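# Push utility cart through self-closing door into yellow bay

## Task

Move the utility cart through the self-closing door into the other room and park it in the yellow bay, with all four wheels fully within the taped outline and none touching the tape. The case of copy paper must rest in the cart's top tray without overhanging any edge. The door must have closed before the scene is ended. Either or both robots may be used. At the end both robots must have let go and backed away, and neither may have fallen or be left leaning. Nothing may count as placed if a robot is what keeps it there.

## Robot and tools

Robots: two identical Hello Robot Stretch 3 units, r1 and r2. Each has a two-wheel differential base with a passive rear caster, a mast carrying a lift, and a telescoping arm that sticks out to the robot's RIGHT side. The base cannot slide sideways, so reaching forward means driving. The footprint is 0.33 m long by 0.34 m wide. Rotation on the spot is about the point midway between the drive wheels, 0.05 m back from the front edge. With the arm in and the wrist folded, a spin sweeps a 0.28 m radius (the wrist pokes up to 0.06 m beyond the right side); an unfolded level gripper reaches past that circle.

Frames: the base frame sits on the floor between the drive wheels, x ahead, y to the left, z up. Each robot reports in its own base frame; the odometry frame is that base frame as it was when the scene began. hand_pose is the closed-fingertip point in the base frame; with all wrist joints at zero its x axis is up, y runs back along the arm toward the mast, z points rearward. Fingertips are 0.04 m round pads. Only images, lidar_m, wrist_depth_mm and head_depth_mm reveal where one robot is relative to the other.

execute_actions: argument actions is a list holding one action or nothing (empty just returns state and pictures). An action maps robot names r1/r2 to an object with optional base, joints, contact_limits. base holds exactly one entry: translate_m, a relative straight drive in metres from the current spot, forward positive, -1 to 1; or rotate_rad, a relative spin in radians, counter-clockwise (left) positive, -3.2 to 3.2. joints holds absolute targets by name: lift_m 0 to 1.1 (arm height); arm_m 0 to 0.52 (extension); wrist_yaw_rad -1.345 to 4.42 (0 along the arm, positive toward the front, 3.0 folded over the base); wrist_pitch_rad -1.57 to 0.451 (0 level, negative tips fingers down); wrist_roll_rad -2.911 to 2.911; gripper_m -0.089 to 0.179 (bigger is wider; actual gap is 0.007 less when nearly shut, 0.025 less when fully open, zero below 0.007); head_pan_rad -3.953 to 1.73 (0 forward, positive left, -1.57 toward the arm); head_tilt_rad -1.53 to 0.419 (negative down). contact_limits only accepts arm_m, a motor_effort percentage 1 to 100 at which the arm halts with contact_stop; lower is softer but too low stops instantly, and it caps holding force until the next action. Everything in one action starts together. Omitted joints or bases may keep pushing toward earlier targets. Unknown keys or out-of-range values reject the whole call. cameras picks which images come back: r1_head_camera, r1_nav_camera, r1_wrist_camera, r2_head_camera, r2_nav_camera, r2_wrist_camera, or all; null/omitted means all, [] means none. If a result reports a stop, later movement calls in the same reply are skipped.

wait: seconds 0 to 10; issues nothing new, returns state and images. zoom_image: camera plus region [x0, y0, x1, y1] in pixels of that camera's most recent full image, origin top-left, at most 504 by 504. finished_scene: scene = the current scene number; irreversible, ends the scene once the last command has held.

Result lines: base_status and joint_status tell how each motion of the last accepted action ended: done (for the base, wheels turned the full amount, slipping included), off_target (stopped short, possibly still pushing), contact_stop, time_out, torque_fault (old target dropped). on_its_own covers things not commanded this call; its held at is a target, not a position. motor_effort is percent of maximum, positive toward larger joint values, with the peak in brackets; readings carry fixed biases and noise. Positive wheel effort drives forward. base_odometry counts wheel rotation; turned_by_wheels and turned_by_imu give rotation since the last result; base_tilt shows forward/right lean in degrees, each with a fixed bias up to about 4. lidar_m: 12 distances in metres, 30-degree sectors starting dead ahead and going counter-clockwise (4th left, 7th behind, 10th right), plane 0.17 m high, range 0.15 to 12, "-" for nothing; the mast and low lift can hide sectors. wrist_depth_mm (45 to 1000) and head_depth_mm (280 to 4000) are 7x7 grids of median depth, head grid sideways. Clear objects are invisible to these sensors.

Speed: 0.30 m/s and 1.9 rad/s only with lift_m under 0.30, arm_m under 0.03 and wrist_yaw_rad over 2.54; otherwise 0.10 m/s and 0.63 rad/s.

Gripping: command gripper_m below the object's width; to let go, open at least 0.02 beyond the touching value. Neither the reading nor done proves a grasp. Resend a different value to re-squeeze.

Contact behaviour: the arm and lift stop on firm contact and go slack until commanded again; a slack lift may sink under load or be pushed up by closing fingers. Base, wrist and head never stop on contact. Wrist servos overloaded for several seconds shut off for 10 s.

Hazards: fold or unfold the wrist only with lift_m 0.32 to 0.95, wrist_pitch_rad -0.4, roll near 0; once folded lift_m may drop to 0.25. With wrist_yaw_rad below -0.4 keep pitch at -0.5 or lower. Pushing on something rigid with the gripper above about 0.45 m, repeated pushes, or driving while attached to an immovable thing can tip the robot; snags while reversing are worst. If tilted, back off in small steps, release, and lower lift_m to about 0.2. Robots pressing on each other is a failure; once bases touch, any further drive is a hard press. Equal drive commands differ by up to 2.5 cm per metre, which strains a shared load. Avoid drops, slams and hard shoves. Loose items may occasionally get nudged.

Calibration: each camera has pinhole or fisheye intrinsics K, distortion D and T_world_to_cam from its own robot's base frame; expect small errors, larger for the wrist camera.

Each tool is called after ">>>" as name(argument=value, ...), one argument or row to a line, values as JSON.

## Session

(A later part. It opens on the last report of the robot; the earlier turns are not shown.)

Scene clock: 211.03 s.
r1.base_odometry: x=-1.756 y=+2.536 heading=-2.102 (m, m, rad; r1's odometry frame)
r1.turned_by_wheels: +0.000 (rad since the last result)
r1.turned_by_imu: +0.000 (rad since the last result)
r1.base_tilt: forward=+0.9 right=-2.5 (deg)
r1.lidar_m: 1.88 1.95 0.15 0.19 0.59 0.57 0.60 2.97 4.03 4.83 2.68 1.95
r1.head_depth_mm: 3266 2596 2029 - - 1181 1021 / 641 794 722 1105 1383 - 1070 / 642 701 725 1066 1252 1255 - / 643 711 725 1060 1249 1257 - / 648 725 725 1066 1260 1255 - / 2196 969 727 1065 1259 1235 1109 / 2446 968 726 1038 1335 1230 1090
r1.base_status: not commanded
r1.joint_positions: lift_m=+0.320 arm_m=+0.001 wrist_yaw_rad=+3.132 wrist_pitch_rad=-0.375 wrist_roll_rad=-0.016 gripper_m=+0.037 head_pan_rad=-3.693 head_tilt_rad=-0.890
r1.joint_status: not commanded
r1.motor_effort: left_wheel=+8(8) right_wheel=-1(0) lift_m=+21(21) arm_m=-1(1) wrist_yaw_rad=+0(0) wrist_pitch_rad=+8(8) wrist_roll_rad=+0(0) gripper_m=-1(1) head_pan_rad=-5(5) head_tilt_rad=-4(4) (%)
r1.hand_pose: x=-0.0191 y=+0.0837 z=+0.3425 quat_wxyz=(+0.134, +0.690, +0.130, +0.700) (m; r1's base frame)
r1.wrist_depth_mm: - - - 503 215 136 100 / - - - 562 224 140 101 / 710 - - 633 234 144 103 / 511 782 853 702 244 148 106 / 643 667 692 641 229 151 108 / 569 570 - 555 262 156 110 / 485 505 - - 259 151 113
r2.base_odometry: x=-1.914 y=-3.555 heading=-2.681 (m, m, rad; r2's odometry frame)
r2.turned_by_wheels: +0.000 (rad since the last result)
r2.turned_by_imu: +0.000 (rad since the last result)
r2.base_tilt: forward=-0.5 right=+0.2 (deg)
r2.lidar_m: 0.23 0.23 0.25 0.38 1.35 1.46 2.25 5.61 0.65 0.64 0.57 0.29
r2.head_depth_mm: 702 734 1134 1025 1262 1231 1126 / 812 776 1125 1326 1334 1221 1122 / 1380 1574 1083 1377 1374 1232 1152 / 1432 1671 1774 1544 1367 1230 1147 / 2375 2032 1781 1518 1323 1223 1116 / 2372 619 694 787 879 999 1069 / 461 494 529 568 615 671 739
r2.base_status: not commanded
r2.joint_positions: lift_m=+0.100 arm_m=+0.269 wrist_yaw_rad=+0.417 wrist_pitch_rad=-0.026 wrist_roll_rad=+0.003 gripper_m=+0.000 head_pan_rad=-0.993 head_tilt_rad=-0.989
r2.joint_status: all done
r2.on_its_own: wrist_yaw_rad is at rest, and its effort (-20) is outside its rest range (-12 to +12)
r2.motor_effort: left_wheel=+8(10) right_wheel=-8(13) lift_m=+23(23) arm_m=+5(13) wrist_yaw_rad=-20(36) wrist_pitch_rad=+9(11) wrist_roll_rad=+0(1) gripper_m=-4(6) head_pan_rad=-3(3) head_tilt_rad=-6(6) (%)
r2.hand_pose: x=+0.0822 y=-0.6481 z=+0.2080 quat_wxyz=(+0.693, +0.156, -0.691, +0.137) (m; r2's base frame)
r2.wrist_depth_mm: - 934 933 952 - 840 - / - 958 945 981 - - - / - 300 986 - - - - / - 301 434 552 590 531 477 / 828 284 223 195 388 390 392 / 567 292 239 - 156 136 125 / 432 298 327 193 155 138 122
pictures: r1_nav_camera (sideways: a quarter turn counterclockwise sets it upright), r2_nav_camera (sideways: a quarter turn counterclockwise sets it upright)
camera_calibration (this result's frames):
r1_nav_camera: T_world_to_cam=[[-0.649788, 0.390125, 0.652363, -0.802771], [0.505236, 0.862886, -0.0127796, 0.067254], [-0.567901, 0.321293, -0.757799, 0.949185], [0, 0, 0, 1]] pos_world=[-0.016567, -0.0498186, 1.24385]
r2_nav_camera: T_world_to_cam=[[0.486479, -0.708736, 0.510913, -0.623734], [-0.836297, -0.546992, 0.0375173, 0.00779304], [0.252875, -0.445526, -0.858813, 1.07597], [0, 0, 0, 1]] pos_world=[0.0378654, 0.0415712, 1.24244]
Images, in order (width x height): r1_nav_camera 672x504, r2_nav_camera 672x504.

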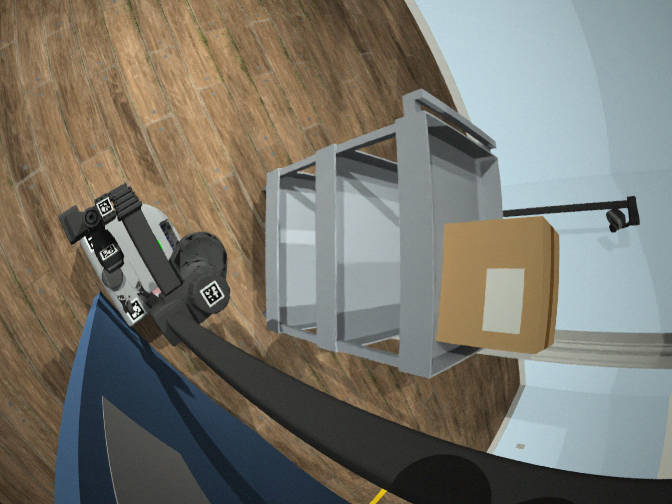

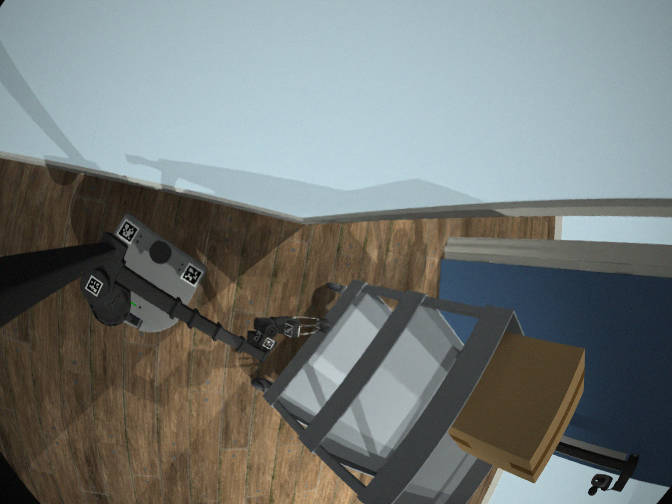

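>>> execute_actions(
  actions=[
    {"r2":{"joints":{"arm_m":0,"lift_m":0.2}}},
  ],
  cameras=[],
)

>>> execute_actions(
  actions=[
    {"r2":{"base":{"translate_m":-0.7},"joints":{"wrist_yaw_rad":2.6,"head_pan_rad":0,"head_tilt_rad":-0.8}}},
  ],
  cameras=[],
)

>>> execute_actions(
  actions=[
    {"r2":{"base":{"rotate_rad":-1.55}}},
  ],
  cameras=[],
)

>>> execute_actions(
  actions=[
    {"r2":{"base":{"translate_m":0.66}}},
  ],
  cameras=[],
)

>>> execute_actions(
  actions=[
    {"r2":{"base":{"rotate_rad":1.53},"joints":{"wrist_yaw_rad":1.57,"gripper_m":0.12}}},
  ],
  cameras=[],
)

>>> execute_actions(
  actions=[
    {"r2":{"base":{"translate_m":0.6},"joints":{"lift_m":0.1}}},
  ],
  cameras=["r2_nav_camera","r1_nav_camera","r2_wrist_camera"],
)

Scene clock: 218.83 s.
r1.base_odometry: x=-1.756 y=+2.536 heading=-2.102 (m, m, rad; r1's odometry frame)
r1.turned_by_wheels: +0.000 (rad since the last result)
r1.turned_by_imu: +0.001 (rad since the last result)
r1.base_tilt: forward=+0.8 right=-2.4 (deg)
r1.lidar_m: 1.87 1.94 0.15 0.19 0.59 0.57 0.60 2.96 4.00 4.83 2.68 1.95
r1.head_depth_mm: 3280 2599 2041 - - 1185 1022 / 642 795 725 1102 1388 - 1067 / 640 701 724 1064 1256 1255 - / 643 713 727 1062 1258 1256 - / 647 725 725 1061 1262 1257 - / 2189 967 724 1063 1259 1230 1106 / 2429 969 725 1039 1336 1236 1086
r1.base_status: not commanded
r1.joint_positions: lift_m=+0.320 arm_m=+0.001 wrist_yaw_rad=+3.132 wrist_pitch_rad=-0.375 wrist_roll_rad=-0.016 gripper_m=+0.037 head_pan_rad=-3.693 head_tilt_rad=-0.890
r1.joint_status: not commanded
r1.motor_effort: left_wheel=+8(8) right_wheel=-2(1) lift_m=+21(21) arm_m=-1(1) wrist_yaw_rad=+0(0) wrist_pitch_rad=+9(8) wrist_roll_rad=+0(0) gripper_m=+0(1) head_pan_rad=-5(4) head_tilt_rad=-4(4) (%)
r1.hand_pose: x=-0.0191 y=+0.0837 z=+0.3425 quat_wxyz=(+0.134, +0.690, +0.130, +0.700) (m; r1's base frame)
r1.wrist_depth_mm: - - - 504 215 136 99 / - - - 560 223 140 102 / 717 - - 616 233 144 104 / 506 779 857 710 245 148 105 / 637 665 678 640 229 152 107 / 578 567 - 544 261 156 110 / 490 496 - - 262 151 113
r2.base_odometry: x=-1.914 y=-3.555 heading=-2.681 (m, m, rad; r2's odometry frame)
r2.turned_by_wheels: +0.000 (rad since the last result)
r2.turned_by_imu: +0.000 (rad since the last result)
r2.base_tilt: forward=-0.4 right=+0.1 (deg)
r2.lidar_m: 0.23 0.23 0.25 0.38 1.35 1.46 2.24 5.60 0.65 0.64 0.56 0.29
r2.head_depth_mm: 701 733 1136 1020 1267 1243 1130 / 814 775 1128 1328 1340 1237 1138 / 1371 1585 1101 1375 1370 1250 - / 1430 1676 1786 1545 1373 1236 1147 / 2373 2032 1764 1514 1322 1223 1113 / 2380 620 696 789 880 997 1073 / 461 495 528 568 614 671 737
r2.base_status: not commanded
r2.joint_positions: lift_m=+0.200 arm_m=+0.000 wrist_yaw_rad=+0.401 wrist_pitch_rad=-0.024 wrist_roll_rad=+0.003 gripper_m=+0.000 head_pan_rad=-0.993 head_tilt_rad=-0.989
r2.joint_status: all done
r2.motor_effort: left_wheel=+5(8) right_wheel=-4(8) lift_m=+29(31) arm_m=-3(4) wrist_yaw_rad=+0(19) wrist_pitch_rad=+8(10) wrist_roll_rad=+0(0) gripper_m=-3(6) head_pan_rad=-3(3) head_tilt_rad=-6(6) (%)
r2.hand_pose: x=+0.0782 y=-0.3807 z=+0.3084 quat_wxyz=(+0.694, +0.149, -0.692, +0.132) (m; r2's base frame)
r2.wrist_depth_mm: - - - 452 391 345 312 / - - - 583 573 567 549 / - - - - - - - / - - - - - - - / - - - 630 707 712 656 / 522 788 791 - 426 384 352 / 370 592 577 551 553 393 340
pictures: none
No camera images: the call's "cameras" was empty. Leave "cameras" out to get every camera's image.

Scene clock: 223.63 s.
r1.base_odometry: x=-1.756 y=+2.536 heading=-2.102 (m, m, rad; r1's odometry frame)
r1.turned_by_wheels: +0.000 (rad since the last result)
r1.turned_by_imu: +0.001 (rad since the last result)
r1.base_tilt: forward=+0.9 right=-2.5 (deg)
r1.lidar_m: 1.87 1.94 0.15 0.19 0.59 0.57 0.60 2.97 4.03 4.82 2.68 1.95
r1.head_depth_mm: 3290 2609 2038 - - 1188 1020 / 642 796 724 1105 1389 - 1071 / 642 701 725 1062 1252 1254 - / 643 713 725 1064 1255 1250 - / 647 725 724 1063 1263 1258 - / 2207 967 726 1063 1259 1236 1110 / 2459 970 726 1040 1333 1231 1095
r1.base_status: not commanded
r1.joint_positions: lift_m=+0.320 arm_m=+0.001 wrist_yaw_rad=+3.132 wrist_pitch_rad=-0.375 wrist_roll_rad=-0.016 gripper_m=+0.037 head_pan_rad=-3.693 head_tilt_rad=-0.890
r1.joint_status: not commanded
r1.motor_effort: left_wheel=+8(8) right_wheel=-2(2) lift_m=+22(21) arm_m=-1(1) wrist_yaw_rad=+0(0) wrist_pitch_rad=+9(9) wrist_roll_rad=+0(0) gripper_m=+0(0) head_pan_rad=-4(5) head_tilt_rad=-4(4) (%)
r1.hand_pose: x=-0.0191 y=+0.0837 z=+0.3425 quat_wxyz=(+0.134, +0.690, +0.130, +0.700) (m; r1's base frame)
r1.wrist_depth_mm: - - - 505 215 136 99 / - - - 560 224 140 102 / 708 - - 619 233 144 103 / 511 776 859 700 243 148 105 / 622 662 672 631 230 152 108 / 569 563 - 546 262 156 110 / 488 498 - - 262 151 113
r2.base_odometry: x=-1.287 y=-3.244 heading=-2.681 (m, m, rad; r2's odometry frame)
r2.turned_by_wheels: +0.000 (rad since the last result)
r2.turned_by_imu: -0.003 (rad since the last result)
r2.base_tilt: forward=-0.4 right=+0.2 (deg)
r2.lidar_m: 0.89 0.88 0.96 1.09 1.08 1.17 1.79 4.94 4.67 3.75 0.74 0.91
r2.head_depth_mm: 972 1155 2189 1833 1545 1324 1164 / 921 1076 1286 1630 1530 1323 1162 / 876 1013 1195 1470 1528 1316 1161 / 836 960 1128 1366 1520 1308 1154 / 799 910 1058 1263 1467 1315 1149 / 767 868 1001 1189 1418 1299 1146 / 737 829 951 1116 1340 1302 1148
r2.base_status: done
r2.joint_positions: lift_m=+0.200 arm_m=+0.000 wrist_yaw_rad=+2.599 wrist_pitch_rad=-0.024 wrist_roll_rad=+0.003 gripper_m=+0.000 head_pan_rad=-0.007 head_tilt_rad=-0.803
r2.joint_status: all done
r2.motor_effort: left_wheel=+4(11) right_wheel=-3(9) lift_m=+29(29) arm_m=-3(3) wrist_yaw_rad=+2(1) wrist_pitch_rad=+8(8) wrist_roll_rad=+0(0) gripper_m=-2(2) head_pan_rad=+3(39) head_tilt_rad=+1(19) (%)
r2.hand_pose: x=+0.1107 y=+0.0736 z=+0.3084 quat_wxyz=(+0.198, +0.684, -0.181, +0.678) (m; r2's base frame)
r2.wrist_depth_mm: 881 - - - 845 737 649 / 909 - - - 865 747 662 / 908 - - - 872 768 675 / 916 - - - 897 781 685 / 925 - - - 909 792 692 / 778 778 774 - 791 750 689 / 595 595 584 574 602 609 617
pictures: none
No camera images: the call's "cameras" was empty. Leave "cameras" out to get every camera's image.

Scene clock: 225.77 s.
r1.base_odometry: x=-1.756 y=+2.536 heading=-2.102 (m, m, rad; r1's odometry frame)
r1.turned_by_wheels: +0.000 (rad since the last result)
r1.turned_by_imu: +0.000 (rad since the last result)
r1.base_tilt: forward=+0.9 right=-2.5 (deg)
r1.lidar_m: 1.88 1.94 0.15 0.19 0.59 0.58 0.60 2.96 4.03 4.81 2.69 1.95
r1.head_depth_mm: 3267 2600 2029 - - 1191 1023 / 640 799 725 1105 1390 - 1069 / 640 701 725 1063 1256 1251 - / 644 713 725 1063 1256 1251 - / 649 725 726 1065 1256 1258 - / 2204 970 725 1067 1256 1235 1108 / 2445 967 725 1040 1336 1233 1087
r1.base_status: not commanded
r1.joint_positions: lift_m=+0.320 arm_m=+0.001 wrist_yaw_rad=+3.132 wrist_pitch_rad=-0.375 wrist_roll_rad=-0.016 gripper_m=+0.037 head_pan_rad=-3.693 head_tilt_rad=-0.890
r1.joint_status: not commanded
r1.motor_effort: left_wheel=+8(8) right_wheel=-1(2) lift_m=+21(21) arm_m=-1(1) wrist_yaw_rad=+1(0) wrist_pitch_rad=+9(9) wrist_roll_rad=+0(0) gripper_m=+0(1) head_pan_rad=-5(5) head_tilt_rad=-4(3) (%)
r1.hand_pose: x=-0.0191 y=+0.0837 z=+0.3425 quat_wxyz=(+0.134, +0.690, +0.130, +0.700) (m; r1's base frame)
r1.wrist_depth_mm: - - - 504 214 136 99 / - - - 560 224 140 101 / 716 - - 621 233 144 104 / 503 776 860 702 243 147 105 / 625 645 680 628 229 152 108 / 565 571 - 546 260 155 110 / 489 497 - - 258 150 113
r2.base_odometry: x=-1.287 y=-3.244 heading=+2.052 (m, m, rad; r2's odometry frame)
r2.turned_by_wheels: -1.550 (rad since the last result)
r2.turned_by_imu: -1.571 (rad since the last result)
r2.base_tilt: forward=-0.2 right=+0.2 (deg)
r2.lidar_m: 3.73 0.74 0.93 0.89 0.88 0.96 1.09 1.08 1.18 1.82 4.95 4.65
r2.head_depth_mm: - 2987 2291 1851 1549 1324 1165 / 3931 2970 2266 1827 1539 1319 1164 / 3787 2982 2282 1829 1523 1315 1162 / 3654 2937 2243 1811 1529 1309 1157 / 3547 2929 2217 1814 1529 1307 1154 / 3418 2905 2227 1804 1514 1311 1151 / 3255 2563 1838 1468 1420 1302 1141
r2.base_status: done
r2.joint_positions: lift_m=+0.200 arm_m=+0.000 wrist_yaw_rad=+2.599 wrist_pitch_rad=-0.024 wrist_roll_rad=+0.003 gripper_m=+0.000 head_pan_rad=-0.007 head_tilt_rad=-0.803
r2.joint_status: not commanded
r2.motor_effort: left_wheel=+4(18) right_wheel=-4(10) lift_m=+29(29) arm_m=-3(3) wrist_yaw_rad=+1(1) wrist_pitch_rad=+8(8) wrist_roll_rad=-1(0) gripper_m=-3(3) head_pan_rad=+2(2) head_tilt_rad=+1(1) (%)
r2.hand_pose: x=+0.1107 y=+0.0736 z=+0.3084 quat_wxyz=(+0.198, +0.684, -0.181, +0.678) (m; r2's base frame)
r2.wrist_depth_mm: 732 885 - - - - - / 741 886 - - 765 724 - / 753 905 - - - - - / 765 921 - - - - - / 767 907 - - - 878 - / 736 783 786 - 795 802 809 / 589 590 585 570 607 612 610
pictures: none
No camera images: the call's "cameras" was empty. Leave "cameras" out to get every camera's image.

Scene clock: 229.70 s.
r1.base_odometry: x=-1.756 y=+2.536 heading=-2.102 (m, m, rad; r1's odometry frame)
r1.turned_by_wheels: +0.000 (rad since the last result)
r1.turned_by_imu: +0.001 (rad since the last result)
r1.base_tilt: forward=+0.9 right=-2.5 (deg)
r1.lidar_m: 1.88 1.94 0.15 0.19 0.59 0.57 0.60 2.96 4.00 4.83 2.69 1.96
r1.head_depth_mm: 3254 2603 2033 - - 1184 1020 / 640 796 725 1104 1393 - 1069 / 641 699 725 1064 1255 1252 - / 642 710 723 1062 1257 1256 - / 648 725 726 1064 1259 1257 - / 2205 971 725 1068 1259 1234 1106 / 2452 969 726 1037 1333 1235 1091
r1.base_status: not commanded
r1.joint_positions: lift_m=+0.320 arm_m=+0.001 wrist_yaw_rad=+3.132 wrist_pitch_rad=-0.375 wrist_roll_rad=-0.016 gripper_m=+0.037 head_pan_rad=-3.693 head_tilt_rad=-0.890
r1.joint_status: not commanded
r1.motor_effort: left_wheel=+8(8) right_wheel=-1(2) lift_m=+21(21) arm_m=-1(1) wrist_yaw_rad=+0(0) wrist_pitch_rad=+9(8) wrist_roll_rad=+0(0) gripper_m=-1(0) head_pan_rad=-5(4) head_tilt_rad=-4(4) (%)
r1.hand_pose: x=-0.0191 y=+0.0837 z=+0.3425 quat_wxyz=(+0.134, +0.690, +0.130, +0.700) (m; r1's base frame)
r1.wrist_depth_mm: - - - 505 215 136 99 / - - - 550 225 140 101 / 713 - - 620 233 144 103 / 505 782 861 707 245 147 106 / 642 654 665 640 228 152 108 / 569 568 - 546 262 156 110 / 490 497 - - 260 151 113
r2.base_odometry: x=-1.593 y=-2.659 heading=+2.052 (m, m, rad; r2's odometry frame)
r2.turned_by_wheels: +0.000 (rad since the last result)
r2.turned_by_imu: +0.004 (rad since the last result)
r2.base_tilt: forward=-0.5 right=+0.1 (deg)
r2.lidar_m: 3.10 0.48 0.40 0.39 1.13 1.23 1.71 1.69 1.86 2.87 4.72 3.87
r2.head_depth_mm: 3524 2972 2290 1833 1542 1322 1162 / 3373 3025 2268 1834 1542 1320 1166 / 3214 2965 2255 1829 1532 1317 1162 / 3088 2957 2250 1825 1522 1315 1155 / 2921 2900 2241 1811 1517 1312 1155 / 2830 2903 2233 1805 1508 1309 1146 / 2710 2879 2221 1800 1441 1306 1134
r2.base_status: done
r2.joint_positions: lift_m=+0.200 arm_m=+0.000 wrist_yaw_rad=+2.599 wrist_pitch_rad=-0.024 wrist_roll_rad=+0.003 gripper_m=+0.000 head_pan_rad=-0.007 head_tilt_rad=-0.803
r2.joint_status: not commanded
r2.motor_effort: left_wheel=+4(17) right_wheel=-4(7) lift_m=+28(28) arm_m=-3(3) wrist_yaw_rad=+2(2) wrist_pitch_rad=+8(8) wrist_roll_rad=-1(0) gripper_m=-3(3) head_pan_rad=+2(3) head_tilt_rad=+1(1) (%)
r2.hand_pose: x=+0.1107 y=+0.0736 z=+0.3084 quat_wxyz=(+0.198, +0.684, -0.181, +0.678) (m; r2's base frame)
r2.wrist_depth_mm: 349 375 406 445 - - - / 427 618 607 584 926 932 - / - - - - - - - / 872 965 - - - - - / 551 685 688 658 931 874 - / 392 417 450 - 792 800 808 / 422 562 590 557 606 614 612
pictures: none
No camera images: the call's "cameras" was empty. Leave "cameras" out to get every camera's image.

Scene clock: 232.87 s.
r1.base_odometry: x=-1.756 y=+2.536 heading=-2.102 (m, m, rad; r1's odometry frame)
r1.turned_by_wheels: +0.000 (rad since the last result)
r1.turned_by_imu: +0.000 (rad since the last result)
r1.base_tilt: forward=+0.8 right=-2.4 (deg)
r1.lidar_m: 1.88 1.95 0.15 0.19 0.59 0.58 0.60 2.96 3.99 4.82 2.68 1.96
r1.head_depth_mm: 3248 2598 2033 - - 1184 1026 / 642 796 725 1104 1390 - 1068 / 642 702 724 1061 1252 1255 - / 644 713 725 1065 1255 1258 - / 648 726 725 1063 1259 1257 - / 2206 968 724 1067 1256 1232 1106 / 2446 971 726 1040 1334 1234 1086
r1.base_status: not commanded
r1.joint_positions: lift_m=+0.320 arm_m=+0.001 wrist_yaw_rad=+3.132 wrist_pitch_rad=-0.375 wrist_roll_rad=-0.016 gripper_m=+0.037 head_pan_rad=-3.693 head_tilt_rad=-0.890
r1.joint_status: not commanded
r1.motor_effort: left_wheel=+8(8) right_wheel=-1(2) lift_m=+21(21) arm_m=-1(1) wrist_yaw_rad=+1(0) wrist_pitch_rad=+9(9) wrist_roll_rad=+0(0) gripper_m=+0(1) head_pan_rad=-5(5) head_tilt_rad=-4(4) (%)
r1.hand_pose: x=-0.0191 y=+0.0837 z=+0.3425 quat_wxyz=(+0.134, +0.690, +0.130, +0.700) (m; r1's base frame)
r1.wrist_depth_mm: - - - 508 214 136 99 / - - - 555 224 140 101 / 711 - - 627 233 144 103 / 507 788 849 706 244 148 106 / 644 659 661 642 229 152 108 / 562 564 - 544 261 156 110 / 490 498 - - 259 150 113
r2.base_odometry: x=-1.593 y=-2.659 heading=-2.701 (m, m, rad; r2's odometry frame)
r2.turned_by_wheels: +1.530 (rad since the last result)
r2.turned_by_imu: +1.553 (rad since the last result)
r2.base_tilt: forward=-0.4 right=+0.2 (deg)
r2.lidar_m: 0.40 1.12 1.21 1.72 1.70 1.83 2.77 4.69 3.93 3.13 0.49 0.40
r2.head_depth_mm: 698 599 784 696 541 871 1128 / 694 616 713 691 564 867 1126 / 689 632 736 690 565 883 1135 / 3985 679 773 688 576 884 1135 / 3845 2923 2158 667 663 1157 1135 / 3683 2898 2090 1585 1486 1307 1149 / 964 1069 1231 1447 1510 1297 1146
r2.base_status: done
r2.joint_positions: lift_m=+0.200 arm_m=+0.000 wrist_yaw_rad=+1.572 wrist_pitch_rad=-0.024 wrist_roll_rad=+0.003 gripper_m=+0.120 head_pan_rad=-0.007 head_tilt_rad=-0.803
r2.joint_status: all done
r2.motor_effort: left_wheel=-4(13) right_wheel=+3(10) lift_m=+28(29) arm_m=-3(3) wrist_yaw_rad=-2(2) wrist_pitch_rad=+8(8) wrist_roll_rad=-1(0) gripper_m=+1(92) head_pan_rad=+2(3) head_tilt_rad=+1(1) (%)
r2.hand_pose: x=+0.2342 y=-0.1451 z=+0.3084 quat_wxyz=(+0.505, +0.507, -0.494, +0.493) (m; r2's base frame)
r2.wrist_depth_mm: 823 300 291 279 273 268 254 / 845 417 775 587 574 - 275 / 873 918 - - - - 288 / 881 934 - 918 - - 288 / 894 687 631 710 696 676 305 / 780 699 331 478 482 401 303 / 599 - 335 323 311 - 291
pictures: none
No camera images: the call's "cameras" was empty. Leave "cameras" out to get every camera's image.

Scene clock: 239.90 s.
r1.base_odometry: x=-1.756 y=+2.536 heading=-2.102 (m, m, rad; r1's odometry frame)
r1.turned_by_wheels: +0.000 (rad since the last result)
r1.turned_by_imu: +0.001 (rad since the last result)
r1.base_tilt: forward=+0.8 right=-2.4 (deg)
r1.lidar_m: 1.87 1.94 0.15 0.19 0.61 0.61 2.86 2.97 4.01 4.82 2.69 1.95
r1.head_depth_mm: 3242 966 804 - - 1185 1020 / 1151 982 804 1061 1255 - 1069 / 1295 991 774 1036 1284 1253 - / 1508 1726 1869 1680 1412 1254 - / 1822 2175 2047 1511 1400 1262 - / 2166 2423 1977 1368 1395 1234 1105 / 2388 2608 2042 1643 1426 1230 1089
r1.base_status: not commanded
r1.joint_positions: lift_m=+0.320 arm_m=+0.001 wrist_yaw_rad=+3.132 wrist_pitch_rad=-0.375 wrist_roll_rad=-0.016 gripper_m=+0.037 head_pan_rad=-3.693 head_tilt_rad=-0.890
r1.joint_status: not commanded
r1.motor_effort: left_wheel=+7(8) right_wheel=-2(2) lift_m=+21(21) arm_m=-1(1) wrist_yaw_rad=+0(0) wrist_pitch_rad=+8(9) wrist_roll_rad=+0(0) gripper_m=+0(1) head_pan_rad=-5(4) head_tilt_rad=-4(4) (%)
r1.hand_pose: x=-0.0191 y=+0.0837 z=+0.3425 quat_wxyz=(+0.134, +0.690, +0.130, +0.700) (m; r1's base frame)
r1.wrist_depth_mm: - - - 512 215 136 100 / - - - 558 223 140 102 / 782 776 - 612 234 144 103 / 517 662 839 707 242 148 105 / 580 687 670 638 229 152 108 / 556 567 - 542 260 156 110 / 485 492 - - 260 151 114
r2.base_odometry: x=-2.135 y=-2.915 heading=-2.701 (m, m, rad; r2's odometry frame)
r2.turned_by_wheels: +0.000 (rad since the last result)
r2.turned_by_imu: +0.003 (rad since the last result)
r2.base_tilt: forward=-0.6 right=+0.1 (deg)
r2.lidar_m: 0.30 0.56 0.62 0.93 1.95 2.09 3.17 5.25 3.62 0.89 0.34 0.30
r2.head_depth_mm: 699 531 584 657 584 467 776 / 3827 544 613 675 582 497 924 / 3704 2959 798 691 580 527 1006 / 3606 2945 2244 709 530 688 1017 / 3457 2946 2218 1812 1523 1264 1157 / 3247 2904 2212 1808 1525 1282 1150 / 3098 2894 2210 1794 874 1050 1146
r2.base_status: done
r2.joint_positions: lift_m=+0.100 arm_m=+0.000 wrist_yaw_rad=+1.566 wrist_pitch_rad=-0.025 wrist_roll_rad=+0.003 gripper_m=+0.120 head_pan_rad=-0.007 head_tilt_rad=-0.803
r2.joint_status: all done
r2.motor_effort: left_wheel=-5(7) right_wheel=+7(33) lift_m=+23(19) arm_m=-2(3) wrist_yaw_rad=+4(30) wrist_pitch_rad=+9(9) wrist_roll_rad=+0(0) gripper_m=-1(6) head_pan_rad=+2(3) head_tilt_rad=+2(1) (%)
r2.hand_pose: x=+0.2342 y=-0.1465 z=+0.2083 quat_wxyz=(+0.507, +0.506, -0.495, +0.492) (m; r2's base frame)
r2.wrist_depth_mm: - 235 - 631 617 615 608 / - 237 - - - 795 625 / - 240 - - - 813 634 / - 243 435 623 734 666 492 / 505 233 212 197 186 398 389 / 498 246 217 200 186 169 161 / 437 - 225 206 191 - 164
pictures: r1_nav_camera (sideways: a quarter turn counterclockwise sets it upright), r2_nav_camera (sideways: a quarter turn counterclockwise sets it upright), r2_wrist_camera
camera_calibration (this result's frames):
r1_nav_camera: T_world_to_cam=[[-0.649788, 0.390125, 0.652363, -0.802771], [0.505236, 0.862886, -0.0127796, 0.067254], [-0.567901, 0.321293, -0.757799, 0.949185], [0, 0, 0, 1]] pos_world=[-0.016567, -0.0498186, 1.24385]
r2_nav_camera: T_world_to_cam=[[0.750036, 0.0153782, 0.661219, -0.821165], [-0.0122696, -0.999234, 0.0371573, 0.00322608], [0.661284, -0.0359822, -0.749272, 0.93106], [0, 0, 0, 1]] pos_world=[0.000248276, 0.0493532, 1.24047]
r2_wrist_camera: T_world_to_cam=[[-0.0133749, -0.999747, 0.0180619, -0.147078], [-0.144466, -0.0159419, -0.989381, 0.286281], [0.989419, -0.0158422, -0.144216, -0.0388798], [0, 0, 0, 1]] pos_world=[0.0778592, -0.143093, 0.280291]
Images, in order (width x height): r1_nav_camera 672x504, r2_nav_camera 672x504, r2_wrist_camera 644x364.

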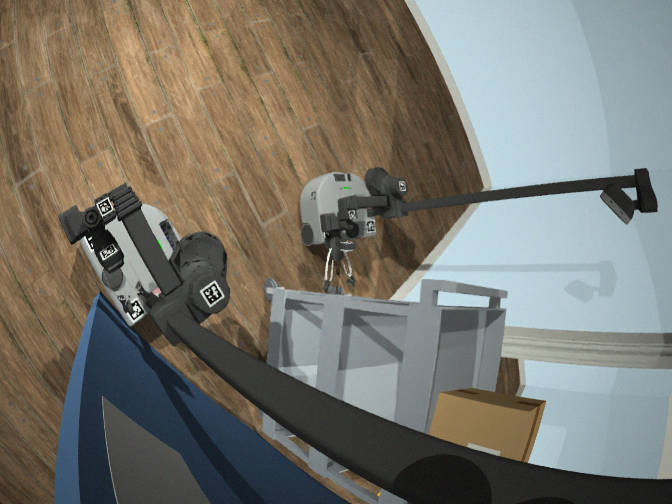

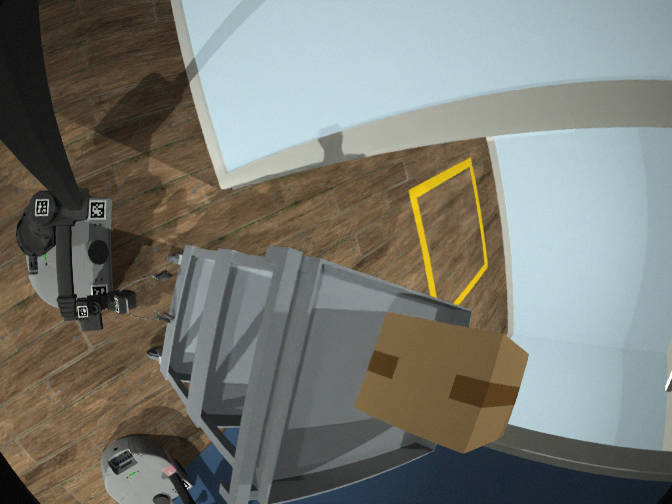

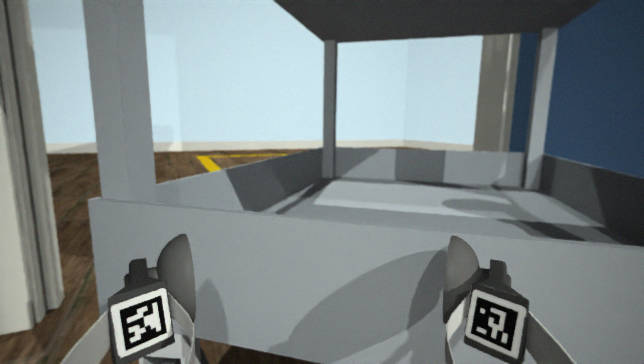

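>>> execute_actions(
  actions=[
    {"r2":{"base":{"translate_m":-0.2}}},
  ],
  cameras=[],
)

>>> execute_actions(
  actions=[
    {"r2":{"base":{"rotate_rad":0.2},"joints":{"arm_m":0.29,"gripper_m":0.0}}},
  ],
  cameras=["r2_wrist_camera"],
)

>>> execute_actions(
  actions=[
    {"r2":{"base":{"translate_m":0.27}}},
  ],
  cameras=["r2_nav_camera","r2_wrist_camera"],
)

Scene clock: 245.53 s.
r1.base_odometry: x=-1.756 y=+2.536 heading=-2.102 (m, m, rad; r1's odometry frame)
r1.turned_by_wheels: +0.000 (rad since the last result)
r1.turned_by_imu: +0.001 (rad since the last result)
r1.base_tilt: forward=+0.9 right=-2.5 (deg)
r1.lidar_m: 1.88 1.95 0.15 0.19 0.61 0.61 0.86 2.97 4.00 4.81 2.68 1.95
r1.head_depth_mm: 3241 967 804 - - 1185 1019 / 1148 982 807 1061 1251 - 1064 / 1299 993 776 1031 1284 1258 - / 1512 1726 1860 1676 1417 1256 - / 1812 2183 2037 1680 1420 1258 - / 2271 2521 2050 1532 1389 1230 1106 / 2435 2592 1915 1332 1368 1233 1088
r1.base_status: not commanded
r1.joint_positions: lift_m=+0.320 arm_m=+0.001 wrist_yaw_rad=+3.132 wrist_pitch_rad=-0.375 wrist_roll_rad=-0.016 gripper_m=+0.037 head_pan_rad=-3.693 head_tilt_rad=-0.890
r1.joint_status: not commanded
r1.motor_effort: left_wheel=+8(8) right_wheel=-1(1) lift_m=+21(21) arm_m=-1(1) wrist_yaw_rad=+0(0) wrist_pitch_rad=+9(9) wrist_roll_rad=+0(0) gripper_m=-1(1) head_pan_rad=-4(5) head_tilt_rad=-4(4) (%)
r1.hand_pose: x=-0.0191 y=+0.0837 z=+0.3425 quat_wxyz=(+0.134, +0.690, +0.130, +0.700) (m; r1's base frame)
r1.wrist_depth_mm: - - - 506 214 136 99 / - - - 560 225 140 101 / 788 791 - 623 235 144 103 / 524 659 837 708 245 148 105 / 577 677 676 638 229 152 108 / 569 569 - 547 261 156 110 / 489 498 - - 261 150 113
r2.base_odometry: x=-1.954 y=-2.830 heading=-2.701 (m, m, rad; r2's odometry frame)
r2.turned_by_wheels: +0.000 (rad since the last result)
r2.turned_by_imu: -0.001 (rad since the last result)
r2.base_tilt: forward=-0.3 right=+0.2 (deg)
r2.lidar_m: 0.49 0.74 0.82 1.23 1.86 2.01 3.03 5.07 3.74 2.99 0.56 0.49
r2.head_depth_mm: 699 692 782 616 969 1071 1143 / 696 721 801 622 965 1145 1164 / 3816 790 824 634 963 1191 1162 / 3716 2944 824 642 918 1205 1153 / 3532 2903 2254 1719 1513 1310 1156 / 3438 2920 2234 1803 1453 1309 1153 / 3278 2895 2015 941 1135 1281 1148
r2.base_status: done
r2.joint_positions: lift_m=+0.100 arm_m=+0.000 wrist_yaw_rad=+1.568 wrist_pitch_rad=-0.025 wrist_roll_rad=+0.003 gripper_m=+0.120 head_pan_rad=-0.007 head_tilt_rad=-0.803
r2.joint_status: not commanded
r2.motor_effort: left_wheel=-4(11) right_wheel=+3(5) lift_m=+23(23) arm_m=-2(2) wrist_yaw_rad=+2(5) wrist_pitch_rad=+8(9) wrist_roll_rad=+0(0) gripper_m=-1(1) head_pan_rad=+3(3) head_tilt_rad=+1(1) (%)
r2.hand_pose: x=+0.2342 y=-0.1459 z=+0.2084 quat_wxyz=(+0.506, +0.506, -0.495, +0.492) (m; r2's base frame)
r2.wrist_depth_mm: 560 - - 627 624 618 657 / 572 - - - - 841 326 / 583 - - - - 866 660 / 597 - 429 400 373 349 337 / 606 706 440 401 373 346 331 / 569 610 513 582 588 352 527 / 436 - 424 440 445 - 432
pictures: none
No camera images: the call's "cameras" was empty. Leave "cameras" out to get every camera's image.

Scene clock: 248.90 s.
r1.base_odometry: x=-1.756 y=+2.536 heading=-2.102 (m, m, rad; r1's odometry frame)
r1.turned_by_wheels: +0.000 (rad since the last result)
r1.turned_by_imu: +0.000 (rad since the last result)
r1.base_tilt: forward=+0.8 right=-2.5 (deg)
r1.lidar_m: 1.87 1.95 0.15 0.19 0.61 0.59 0.59 2.97 4.02 4.83 2.68 1.95
r1.head_depth_mm: 3258 966 804 - - 1188 1020 / 1148 982 806 1061 1253 - 1067 / 1298 992 775 1033 1285 1255 - / 1518 1729 1869 1676 1419 1254 - / 1817 2185 2038 1682 1424 1262 - / 2272 2542 2029 1630 1374 1234 1109 / 2457 2606 1987 1365 1335 1233 1090
r1.base_status: not commanded
r1.joint_positions: lift_m=+0.320 arm_m=+0.001 wrist_yaw_rad=+3.132 wrist_pitch_rad=-0.375 wrist_roll_rad=-0.016 gripper_m=+0.037 head_pan_rad=-3.693 head_tilt_rad=-0.890
r1.joint_status: not commanded
r1.motor_effort: left_wheel=+7(8) right_wheel=-2(2) lift_m=+21(21) arm_m=-1(1) wrist_yaw_rad=+0(0) wrist_pitch_rad=+9(8) wrist_roll_rad=+0(0) gripper_m=+0(1) head_pan_rad=-5(5) head_tilt_rad=-4(4) (%)
r1.hand_pose: x=-0.0191 y=+0.0837 z=+0.3425 quat_wxyz=(+0.134, +0.690, +0.130, +0.700) (m; r1's base frame)
r1.wrist_depth_mm: - - - 508 215 136 99 / - - - 547 224 140 101 / 811 797 - 628 234 144 104 / 516 661 849 700 243 148 106 / 581 684 682 646 230 152 107 / 557 570 - 546 262 156 110 / 484 496 - - 259 151 114
r2.base_odometry: x=-1.954 y=-2.830 heading=-2.501 (m, m, rad; r2's odometry frame)
r2.turned_by_wheels: +0.200 (rad since the last result)
r2.turned_by_imu: +0.203 (rad since the last result)
r2.base_tilt: forward=-0.5 right=+0.1 (deg)
r2.lidar_m: 0.51 0.76 0.91 1.69 1.86 2.24 4.20 5.08 3.28 0.95 0.52 0.49
r2.head_depth_mm: 3659 754 799 695 947 1103 1114 / 3681 2923 831 624 967 1123 1161 / 3570 2964 2271 636 942 1175 1158 / 3460 2938 2234 1814 1519 1313 1154 / 3386 2927 2157 1716 1378 1313 1150 / 626 712 822 985 1227 1304 1151 / 614 699 806 958 1172 1299 1141
r2.base_status: done
r2.joint_positions: lift_m=+0.100 arm_m=+0.290 wrist_yaw_rad=+1.569 wrist_pitch_rad=-0.025 wrist_roll_rad=+0.003 gripper_m=+0.000 head_pan_rad=-0.007 head_tilt_rad=-0.803
r2.joint_status: all done
r2.motor_effort: left_wheel=-4(11) right_wheel=+3(7) lift_m=+23(23) arm_m=+3(4) wrist_yaw_rad=+2(2) wrist_pitch_rad=+9(9) wrist_roll_rad=+0(0) gripper_m=-2(91) head_pan_rad=+3(2) head_tilt_rad=+1(1) (%)
r2.hand_pose: x=+0.2342 y=-0.4351 z=+0.2084 quat_wxyz=(+0.506, +0.507, -0.495, +0.493) (m; r2's base frame)
r2.wrist_depth_mm: 594 - 634 630 222 664 549 / 617 - - - 234 693 548 / 621 - - - 779 712 547 / 424 367 651 732 286 684 554 / 543 353 293 248 249 716 567 / 468 538 324 - 315 586 545 / 414 437 440 336 442 446 448
pictures: r2_wrist_camera
camera_calibration (this result's frames):
r2_wrist_camera: T_world_to_cam=[[-0.0102249, -0.999785, 0.0180565, -0.436371], [-0.143745, -0.0164003, -0.989479, 0.281507], [0.989562, -0.0127129, -0.143546, -0.0422619], [0, 0, 0, 1]] pos_world=[0.0778241, -0.432198, 0.280358]
Images, in order (width x height): r2_wrist_camera 644x364.

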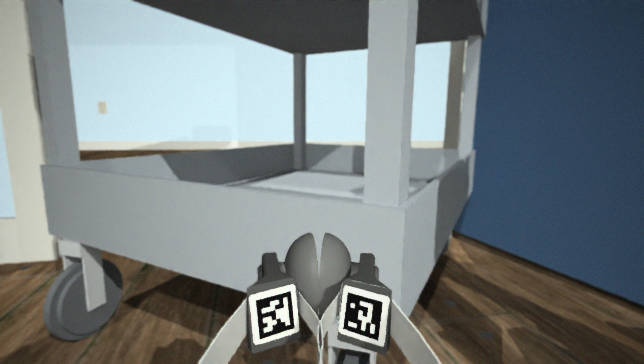

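Scene clock: 252.73 s.
r1.base_odometry: x=-1.756 y=+2.536 heading=-2.102 (m, m, rad; r1's odometry frame)
r1.turned_by_wheels: +0.000 (rad since the last result)
r1.turned_by_imu: +0.001 (rad since the last result)
r1.base_tilt: forward=+0.8 right=-2.5 (deg)
r1.lidar_m: 1.88 1.94 0.15 0.19 0.69 0.65 2.86 2.96 4.03 4.81 2.69 1.96
r1.head_depth_mm: 3261 1004 769 - - 1181 1023 / 1149 1015 1253 1153 1312 - 1070 / 1299 1478 1705 1681 1392 1260 - / 1510 1748 1946 1669 1332 1257 - / 1826 2181 2050 1405 1389 1259 - / 2065 2424 1977 1466 1428 1231 1105 / 2438 2618 2055 1680 1423 1233 1090
r1.base_status: not commanded
r1.joint_positions: lift_m=+0.320 arm_m=+0.001 wrist_yaw_rad=+3.132 wrist_pitch_rad=-0.375 wrist_roll_rad=-0.016 gripper_m=+0.037 head_pan_rad=-3.693 head_tilt_rad=-0.890
r1.joint_status: not commanded
r1.motor_effort: left_wheel=+8(8) right_wheel=-1(1) lift_m=+21(21) arm_m=-1(1) wrist_yaw_rad=+0(0) wrist_pitch_rad=+9(9) wrist_roll_rad=+1(1) gripper_m=-1(1) head_pan_rad=-5(5) head_tilt_rad=-4(4) (%)
r1.hand_pose: x=-0.0191 y=+0.0837 z=+0.3425 quat_wxyz=(+0.134, +0.690, +0.130, +0.700) (m; r1's base frame)
r1.wrist_depth_mm: - - - 509 215 136 99 / - - - 560 223 140 101 / 818 684 - 623 233 144 104 / 830 784 839 698 243 148 105 / 681 682 664 628 231 151 107 / 566 562 - 544 262 156 110 / 486 496 - - 261 150 114
r2.base_odometry: x=-2.171 y=-2.991 heading=-2.502 (m, m, rad; r2's odometry frame)
r2.turned_by_wheels: +0.000 (rad since the last result)
r2.turned_by_imu: +0.000 (rad since the last result)
r2.base_tilt: forward=-0.4 right=+0.1 (deg)
r2.lidar_m: 0.41 0.48 0.59 1.09 1.92 2.30 4.30 5.26 3.21 0.94 0.44 0.41
r2.head_depth_mm: 3485 3008 750 697 538 836 1062 / 3412 2965 2189 674 561 864 1101 / 3333 2956 2252 1817 902 1001 1122 / 3242 2956 2258 1816 1529 1313 1154 / 3118 2928 2237 1816 1489 1241 1154 / 3009 514 533 610 751 988 1153 / 376 423 494 591 728 940 1127
r2.base_status: done
r2.joint_positions: lift_m=+0.100 arm_m=+0.290 wrist_yaw_rad=+1.570 wrist_pitch_rad=-0.031 wrist_roll_rad=+0.003 gripper_m=+0.000 head_pan_rad=-0.007 head_tilt_rad=-0.803
r2.joint_status: not commanded
r2.motor_effort: left_wheel=-6(29) right_wheel=+7(53) lift_m=+23(23) arm_m=+3(3) wrist_yaw_rad=+0(29) wrist_pitch_rad=+10(12) wrist_roll_rad=+0(0) gripper_m=-3(5) head_pan_rad=+3(3) head_tilt_rad=+1(1) (%)
r2.hand_pose: x=+0.2340 y=-0.4348 z=+0.2069 quat_wxyz=(+0.507, +0.508, -0.493, +0.491) (m; r2's base frame)
r2.wrist_depth_mm: - - - 652 642 144 463 / - - - - - 147 467 / - - - - - 151 464 / 371 464 603 699 707 155 472 / 270 235 206 190 169 156 474 / 292 244 214 - 164 156 476 / 337 416 228 192 166 160 441
pictures: r2_nav_camera (sideways: a quarter turn counterclockwise sets it upright), r2_wrist_camera
camera_calibration (this result's frames):
r2_nav_camera: T_world_to_cam=[[0.750015, 0.0153805, 0.661242, -0.821196], [-0.0122679, -0.999234, 0.0371571, 0.00322628], [0.661307, -0.0359804, -0.749252, 0.931033], [0, 0, 0, 1]] pos_world=[0.000250042, 0.0493532, 1.24047]
r2_wrist_camera: T_world_to_cam=[[-0.00912549, -0.999794, 0.0181056, -0.436372], [-0.149627, -0.0165372, -0.988604, 0.281113], [0.9887, -0.0117306, -0.149446, -0.0404443], [0, 0, 0, 1]] pos_world=[0.0780673, -0.432108, 0.279766]
Images, in order (width x height): r2_nav_camera 672x504, r2_wrist_camera 644x364.

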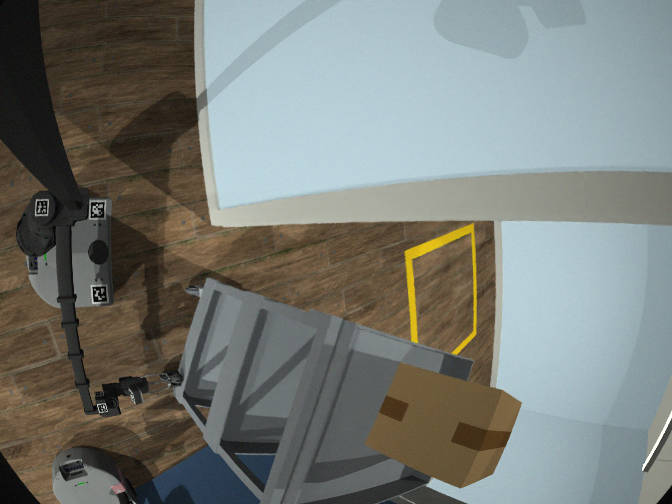

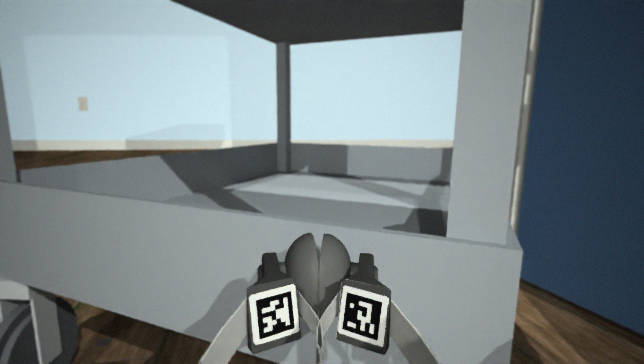

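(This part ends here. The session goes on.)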